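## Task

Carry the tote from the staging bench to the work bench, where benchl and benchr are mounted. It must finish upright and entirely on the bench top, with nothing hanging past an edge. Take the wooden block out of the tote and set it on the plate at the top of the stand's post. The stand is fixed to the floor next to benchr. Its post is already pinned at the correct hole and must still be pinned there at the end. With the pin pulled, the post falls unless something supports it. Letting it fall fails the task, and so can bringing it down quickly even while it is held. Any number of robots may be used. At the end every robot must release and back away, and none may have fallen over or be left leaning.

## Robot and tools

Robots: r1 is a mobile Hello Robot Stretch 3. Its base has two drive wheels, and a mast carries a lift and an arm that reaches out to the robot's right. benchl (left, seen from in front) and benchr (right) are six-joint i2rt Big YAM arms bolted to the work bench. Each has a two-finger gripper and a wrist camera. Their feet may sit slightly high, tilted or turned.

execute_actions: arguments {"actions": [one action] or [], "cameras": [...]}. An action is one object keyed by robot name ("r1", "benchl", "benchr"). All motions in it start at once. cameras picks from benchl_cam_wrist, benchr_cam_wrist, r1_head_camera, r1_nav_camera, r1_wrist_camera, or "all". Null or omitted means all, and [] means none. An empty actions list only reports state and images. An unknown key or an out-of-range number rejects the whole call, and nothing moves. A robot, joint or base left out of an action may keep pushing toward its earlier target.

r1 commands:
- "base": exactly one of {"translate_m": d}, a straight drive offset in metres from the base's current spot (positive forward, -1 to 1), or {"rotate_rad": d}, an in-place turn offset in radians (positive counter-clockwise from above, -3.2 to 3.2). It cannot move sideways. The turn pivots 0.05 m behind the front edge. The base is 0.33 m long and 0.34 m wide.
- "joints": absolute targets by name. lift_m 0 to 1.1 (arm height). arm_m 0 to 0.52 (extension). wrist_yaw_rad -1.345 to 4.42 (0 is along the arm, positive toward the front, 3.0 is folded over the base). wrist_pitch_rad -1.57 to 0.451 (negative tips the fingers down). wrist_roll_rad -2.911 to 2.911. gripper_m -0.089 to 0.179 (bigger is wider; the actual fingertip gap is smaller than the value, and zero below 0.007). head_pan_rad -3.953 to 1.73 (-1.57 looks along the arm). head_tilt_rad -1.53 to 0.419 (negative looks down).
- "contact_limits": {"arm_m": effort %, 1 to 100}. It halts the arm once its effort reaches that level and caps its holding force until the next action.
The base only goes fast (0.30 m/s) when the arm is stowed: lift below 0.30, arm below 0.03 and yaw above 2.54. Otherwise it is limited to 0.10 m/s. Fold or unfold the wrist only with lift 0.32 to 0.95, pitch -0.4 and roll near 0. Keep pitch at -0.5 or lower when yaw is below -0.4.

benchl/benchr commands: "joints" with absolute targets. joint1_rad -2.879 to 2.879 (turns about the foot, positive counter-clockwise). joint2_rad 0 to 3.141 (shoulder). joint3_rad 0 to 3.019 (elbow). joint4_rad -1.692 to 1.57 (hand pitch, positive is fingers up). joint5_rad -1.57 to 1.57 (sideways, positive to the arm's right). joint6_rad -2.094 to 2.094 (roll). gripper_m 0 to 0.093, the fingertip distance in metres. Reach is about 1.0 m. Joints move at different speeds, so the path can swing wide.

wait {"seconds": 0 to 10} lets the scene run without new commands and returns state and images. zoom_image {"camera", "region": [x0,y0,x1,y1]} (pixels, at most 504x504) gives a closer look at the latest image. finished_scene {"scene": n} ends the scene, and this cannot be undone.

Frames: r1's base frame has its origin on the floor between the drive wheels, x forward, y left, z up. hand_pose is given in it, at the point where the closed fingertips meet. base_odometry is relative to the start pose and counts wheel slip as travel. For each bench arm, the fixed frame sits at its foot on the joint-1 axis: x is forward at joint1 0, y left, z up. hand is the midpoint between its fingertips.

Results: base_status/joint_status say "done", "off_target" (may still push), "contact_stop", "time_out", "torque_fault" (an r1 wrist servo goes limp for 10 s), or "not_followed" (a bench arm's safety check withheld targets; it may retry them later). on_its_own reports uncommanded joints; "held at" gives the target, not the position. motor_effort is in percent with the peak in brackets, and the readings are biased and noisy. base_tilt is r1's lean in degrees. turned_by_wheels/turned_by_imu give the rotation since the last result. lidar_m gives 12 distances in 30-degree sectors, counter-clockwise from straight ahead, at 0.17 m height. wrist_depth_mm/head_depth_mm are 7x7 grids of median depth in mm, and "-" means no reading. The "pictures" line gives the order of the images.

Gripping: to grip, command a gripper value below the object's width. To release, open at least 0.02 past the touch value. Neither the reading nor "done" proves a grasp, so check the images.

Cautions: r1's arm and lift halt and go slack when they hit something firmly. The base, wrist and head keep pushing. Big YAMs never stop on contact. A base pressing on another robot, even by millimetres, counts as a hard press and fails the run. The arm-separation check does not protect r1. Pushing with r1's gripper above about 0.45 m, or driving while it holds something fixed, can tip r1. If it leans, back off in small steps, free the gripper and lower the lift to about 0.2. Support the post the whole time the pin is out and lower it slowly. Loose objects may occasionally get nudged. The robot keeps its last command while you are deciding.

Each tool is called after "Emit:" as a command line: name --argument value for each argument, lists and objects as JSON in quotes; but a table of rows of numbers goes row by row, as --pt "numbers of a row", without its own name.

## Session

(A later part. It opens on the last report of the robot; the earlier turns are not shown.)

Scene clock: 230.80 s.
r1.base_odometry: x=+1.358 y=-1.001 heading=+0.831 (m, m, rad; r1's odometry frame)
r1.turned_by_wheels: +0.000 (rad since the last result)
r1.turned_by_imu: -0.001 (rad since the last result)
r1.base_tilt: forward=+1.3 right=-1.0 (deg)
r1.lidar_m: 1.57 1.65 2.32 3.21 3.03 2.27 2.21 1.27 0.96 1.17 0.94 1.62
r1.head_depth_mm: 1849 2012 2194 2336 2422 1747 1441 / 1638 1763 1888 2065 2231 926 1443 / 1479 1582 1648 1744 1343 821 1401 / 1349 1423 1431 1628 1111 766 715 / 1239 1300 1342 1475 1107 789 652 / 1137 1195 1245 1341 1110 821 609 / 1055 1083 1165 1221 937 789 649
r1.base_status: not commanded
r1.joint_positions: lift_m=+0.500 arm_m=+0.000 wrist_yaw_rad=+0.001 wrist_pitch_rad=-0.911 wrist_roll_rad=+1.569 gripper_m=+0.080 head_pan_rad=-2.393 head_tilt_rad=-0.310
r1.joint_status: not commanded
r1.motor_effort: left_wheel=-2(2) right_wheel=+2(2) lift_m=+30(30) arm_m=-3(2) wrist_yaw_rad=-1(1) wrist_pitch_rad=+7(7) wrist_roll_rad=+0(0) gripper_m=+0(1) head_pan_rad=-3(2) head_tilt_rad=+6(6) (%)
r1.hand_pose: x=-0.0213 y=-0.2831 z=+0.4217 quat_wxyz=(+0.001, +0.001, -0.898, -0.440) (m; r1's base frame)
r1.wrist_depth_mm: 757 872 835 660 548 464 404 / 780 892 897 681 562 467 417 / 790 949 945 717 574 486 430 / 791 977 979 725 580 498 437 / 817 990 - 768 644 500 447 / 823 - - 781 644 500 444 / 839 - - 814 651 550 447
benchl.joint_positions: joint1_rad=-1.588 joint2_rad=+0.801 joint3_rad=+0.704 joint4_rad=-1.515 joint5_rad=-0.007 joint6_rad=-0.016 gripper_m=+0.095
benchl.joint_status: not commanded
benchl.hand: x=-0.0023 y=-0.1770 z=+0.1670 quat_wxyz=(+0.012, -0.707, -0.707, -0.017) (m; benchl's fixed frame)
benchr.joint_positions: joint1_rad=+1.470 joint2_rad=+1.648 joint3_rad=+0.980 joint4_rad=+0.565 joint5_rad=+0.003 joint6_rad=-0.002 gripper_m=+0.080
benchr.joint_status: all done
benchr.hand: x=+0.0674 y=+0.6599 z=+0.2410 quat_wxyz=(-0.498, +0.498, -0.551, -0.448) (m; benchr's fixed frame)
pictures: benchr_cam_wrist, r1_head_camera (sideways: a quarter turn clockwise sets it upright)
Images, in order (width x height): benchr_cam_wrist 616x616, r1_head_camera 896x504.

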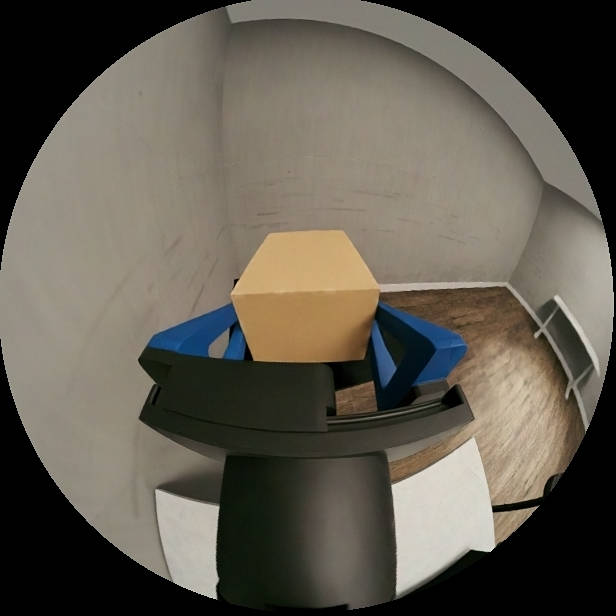

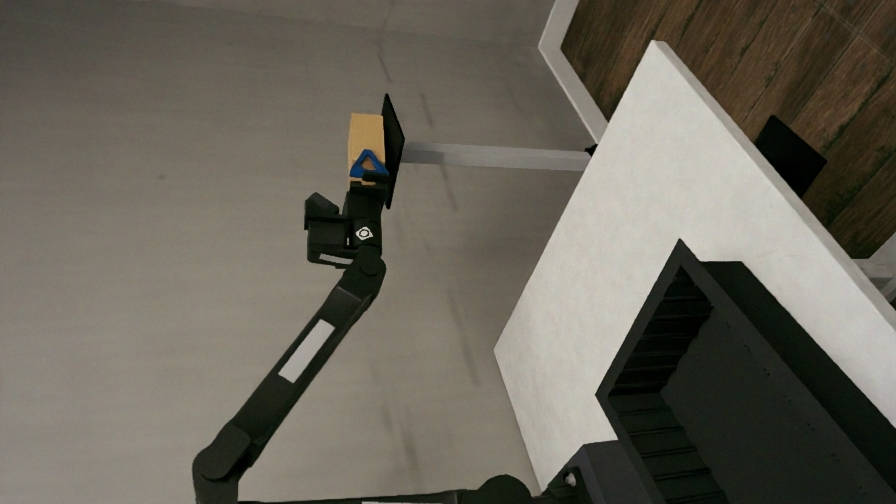

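Probably the tip is touching. Release and back off.

Emit:
execute_actions --actions '[{"benchr":{"joints":{"gripper_m":0.093}}}]' --cameras '[]'

Emit:
execute_actions --actions '[{"benchr":{"joints":{"joint2_rad":1.35,"joint3_rad":0.78}}}]' --cameras '["benchr_cam_wrist","r1_head_camera"]'

Scene clock: 234.47 s.
r1.base_odometry: x=+1.358 y=-1.001 heading=+0.831 (m, m, rad; r1's odometry frame)
r1.turned_by_wheels: +0.000 (rad since the last result)
r1.turned_by_imu: -0.001 (rad since the last result)
r1.base_tilt: forward=+1.3 right=-1.0 (deg)
r1.lidar_m: 1.57 1.65 2.33 3.20 3.03 2.27 2.21 1.27 0.96 1.17 0.94 1.62
r1.head_depth_mm: 1844 2001 2173 2344 2402 1741 1440 / 1645 1773 1889 2093 2228 924 1439 / 1483 1586 1635 1762 1347 822 1403 / 1349 1438 1127 1631 1108 764 717 / 1240 1311 1343 1468 1107 787 652 / 1144 1204 1245 1342 1111 817 609 / 1058 1078 1164 1229 933 789 650
r1.base_status: not commanded
r1.joint_positions: lift_m=+0.500 arm_m=+0.000 wrist_yaw_rad=+0.001 wrist_pitch_rad=-0.911 wrist_roll_rad=+1.569 gripper_m=+0.080 head_pan_rad=-2.393 head_tilt_rad=-0.310
r1.joint_status: not commanded
r1.motor_effort: left_wheel=-2(2) right_wheel=+2(2) lift_m=+30(30) arm_m=-2(2) wrist_yaw_rad=-2(1) wrist_pitch_rad=+7(7) wrist_roll_rad=+1(0) gripper_m=+0(1) head_pan_rad=-3(2) head_tilt_rad=+6(6) (%)
r1.hand_pose: x=-0.0213 y=-0.2831 z=+0.4217 quat_wxyz=(+0.001, +0.001, -0.898, -0.440) (m; r1's base frame)
r1.wrist_depth_mm: 736 892 865 676 532 458 404 / 748 927 899 678 549 470 420 / 789 936 915 709 578 482 431 / 792 956 956 717 592 491 438 / 825 973 - 763 645 499 450 / 823 - - 789 639 505 438 / 852 - - 812 645 555 454
benchl.joint_positions: joint1_rad=-1.588 joint2_rad=+0.801 joint3_rad=+0.704 joint4_rad=-1.515 joint5_rad=-0.007 joint6_rad=-0.016 gripper_m=+0.095
benchl.joint_status: not commanded
benchl.hand: x=-0.0023 y=-0.1770 z=+0.1670 quat_wxyz=(+0.012, -0.707, -0.707, -0.017) (m; benchl's fixed frame)
benchr.joint_positions: joint1_rad=+1.470 joint2_rad=+1.648 joint3_rad=+0.992 joint4_rad=+0.577 joint5_rad=+0.003 joint6_rad=-0.002 gripper_m=+0.093
benchr.joint_status: all done
benchr.hand: x=+0.0678 y=+0.6631 z=+0.2501 quat_wxyz=(-0.504, +0.493, -0.545, -0.454) (m; benchr's fixed frame)
pictures: none
No camera images: the call's "cameras" was empty. Leave "cameras" out to get every camera's image.

Scene clock: 235.57 s.
r1.base_odometry: x=+1.358 y=-1.001 heading=+0.831 (m, m, rad; r1's odometry frame)
r1.turned_by_wheels: +0.000 (rad since the last result)
r1.turned_by_imu: +0.000 (rad since the last result)
r1.base_tilt: forward=+1.2 right=-1.0 (deg)
r1.lidar_m: 1.58 1.65 2.33 3.19 3.02 2.27 2.21 1.27 0.96 1.17 0.94 1.62
r1.head_depth_mm: 1830 1999 2190 2328 2419 1752 1446 / 1644 1760 1917 2092 2218 924 1454 / 1471 1582 1655 1742 1347 823 1401 / 1354 1429 1498 1631 1106 765 717 / 1232 1310 1303 1470 1107 789 653 / 1142 1200 1239 1337 1112 820 611 / 1059 1104 1155 1229 932 789 649
r1.base_status: not commanded
r1.joint_positions: lift_m=+0.500 arm_m=+0.000 wrist_yaw_rad=+0.001 wrist_pitch_rad=-0.911 wrist_roll_rad=+1.569 gripper_m=+0.080 head_pan_rad=-2.393 head_tilt_rad=-0.310
r1.joint_status: not commanded
r1.motor_effort: left_wheel=-2(2) right_wheel=+2(2) lift_m=+30(30) arm_m=-3(2) wrist_yaw_rad=-2(1) wrist_pitch_rad=+7(7) wrist_roll_rad=+0(0) gripper_m=+0(1) head_pan_rad=-2(3) head_tilt_rad=+6(6) (%)
r1.hand_pose: x=-0.0213 y=-0.2831 z=+0.4217 quat_wxyz=(+0.001, +0.001, -0.898, -0.440) (m; r1's base frame)
r1.wrist_depth_mm: 738 879 839 653 545 463 405 / 770 901 872 681 560 471 417 / 760 942 918 707 573 484 434 / 788 937 951 727 580 491 442 / 820 992 - 772 656 507 447 / 824 - - 780 647 497 442 / 874 - - 835 661 557 456
benchl.joint_positions: joint1_rad=-1.588 joint2_rad=+0.801 joint3_rad=+0.704 joint4_rad=-1.515 joint5_rad=-0.007 joint6_rad=-0.016 gripper_m=+0.095
benchl.joint_status: not commanded
benchl.hand: x=-0.0023 y=-0.1770 z=+0.1670 quat_wxyz=(+0.012, -0.707, -0.707, -0.017) (m; benchl's fixed frame)
benchr.joint_positions: joint1_rad=+1.470 joint2_rad=+1.340 joint3_rad=+0.780 joint4_rad=+0.582 joint5_rad=+0.003 joint6_rad=-0.002 gripper_m=+0.093
benchr.joint_status: all done
benchr.hand: x=+0.0582 y=+0.5679 z=+0.3176 quat_wxyz=(-0.532, +0.468, -0.519, -0.478) (m; benchr's fixed frame)
pictures: benchr_cam_wrist, r1_head_camera (sideways: a quarter turn clockwise sets it upright)
Images, in order (width x height): benchr_cam_wrist 616x616, r1_head_camera 896x504.

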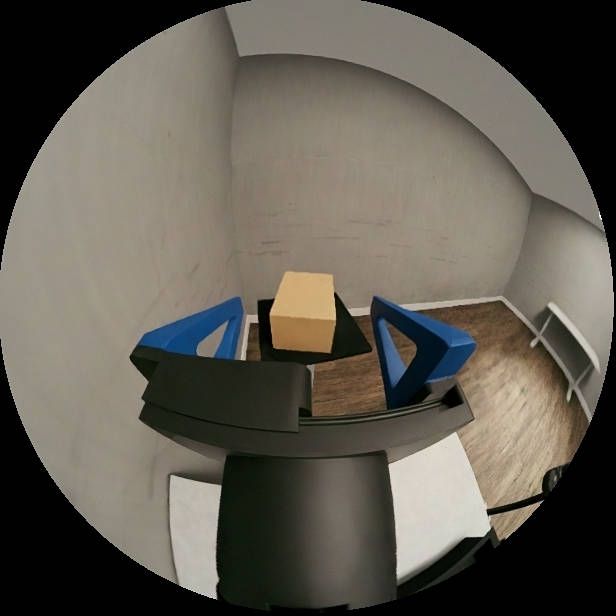

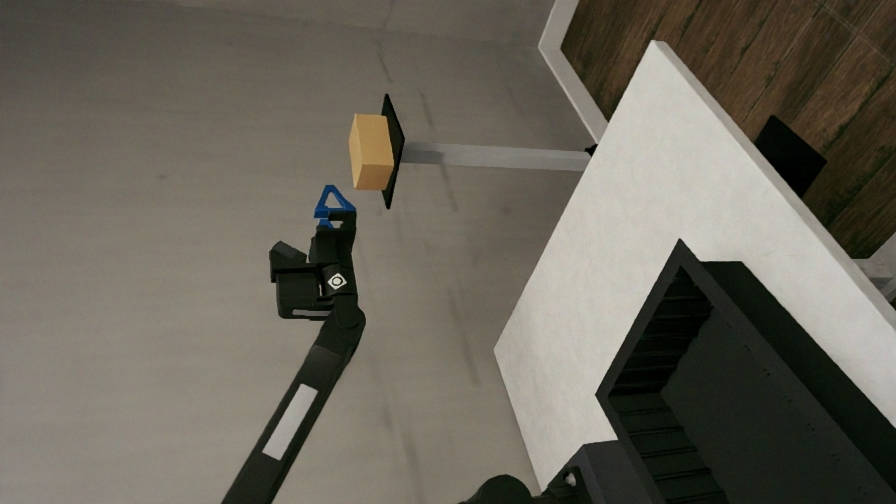

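Emit:
finished_scene --scene 1

The scene is finished: the task was done.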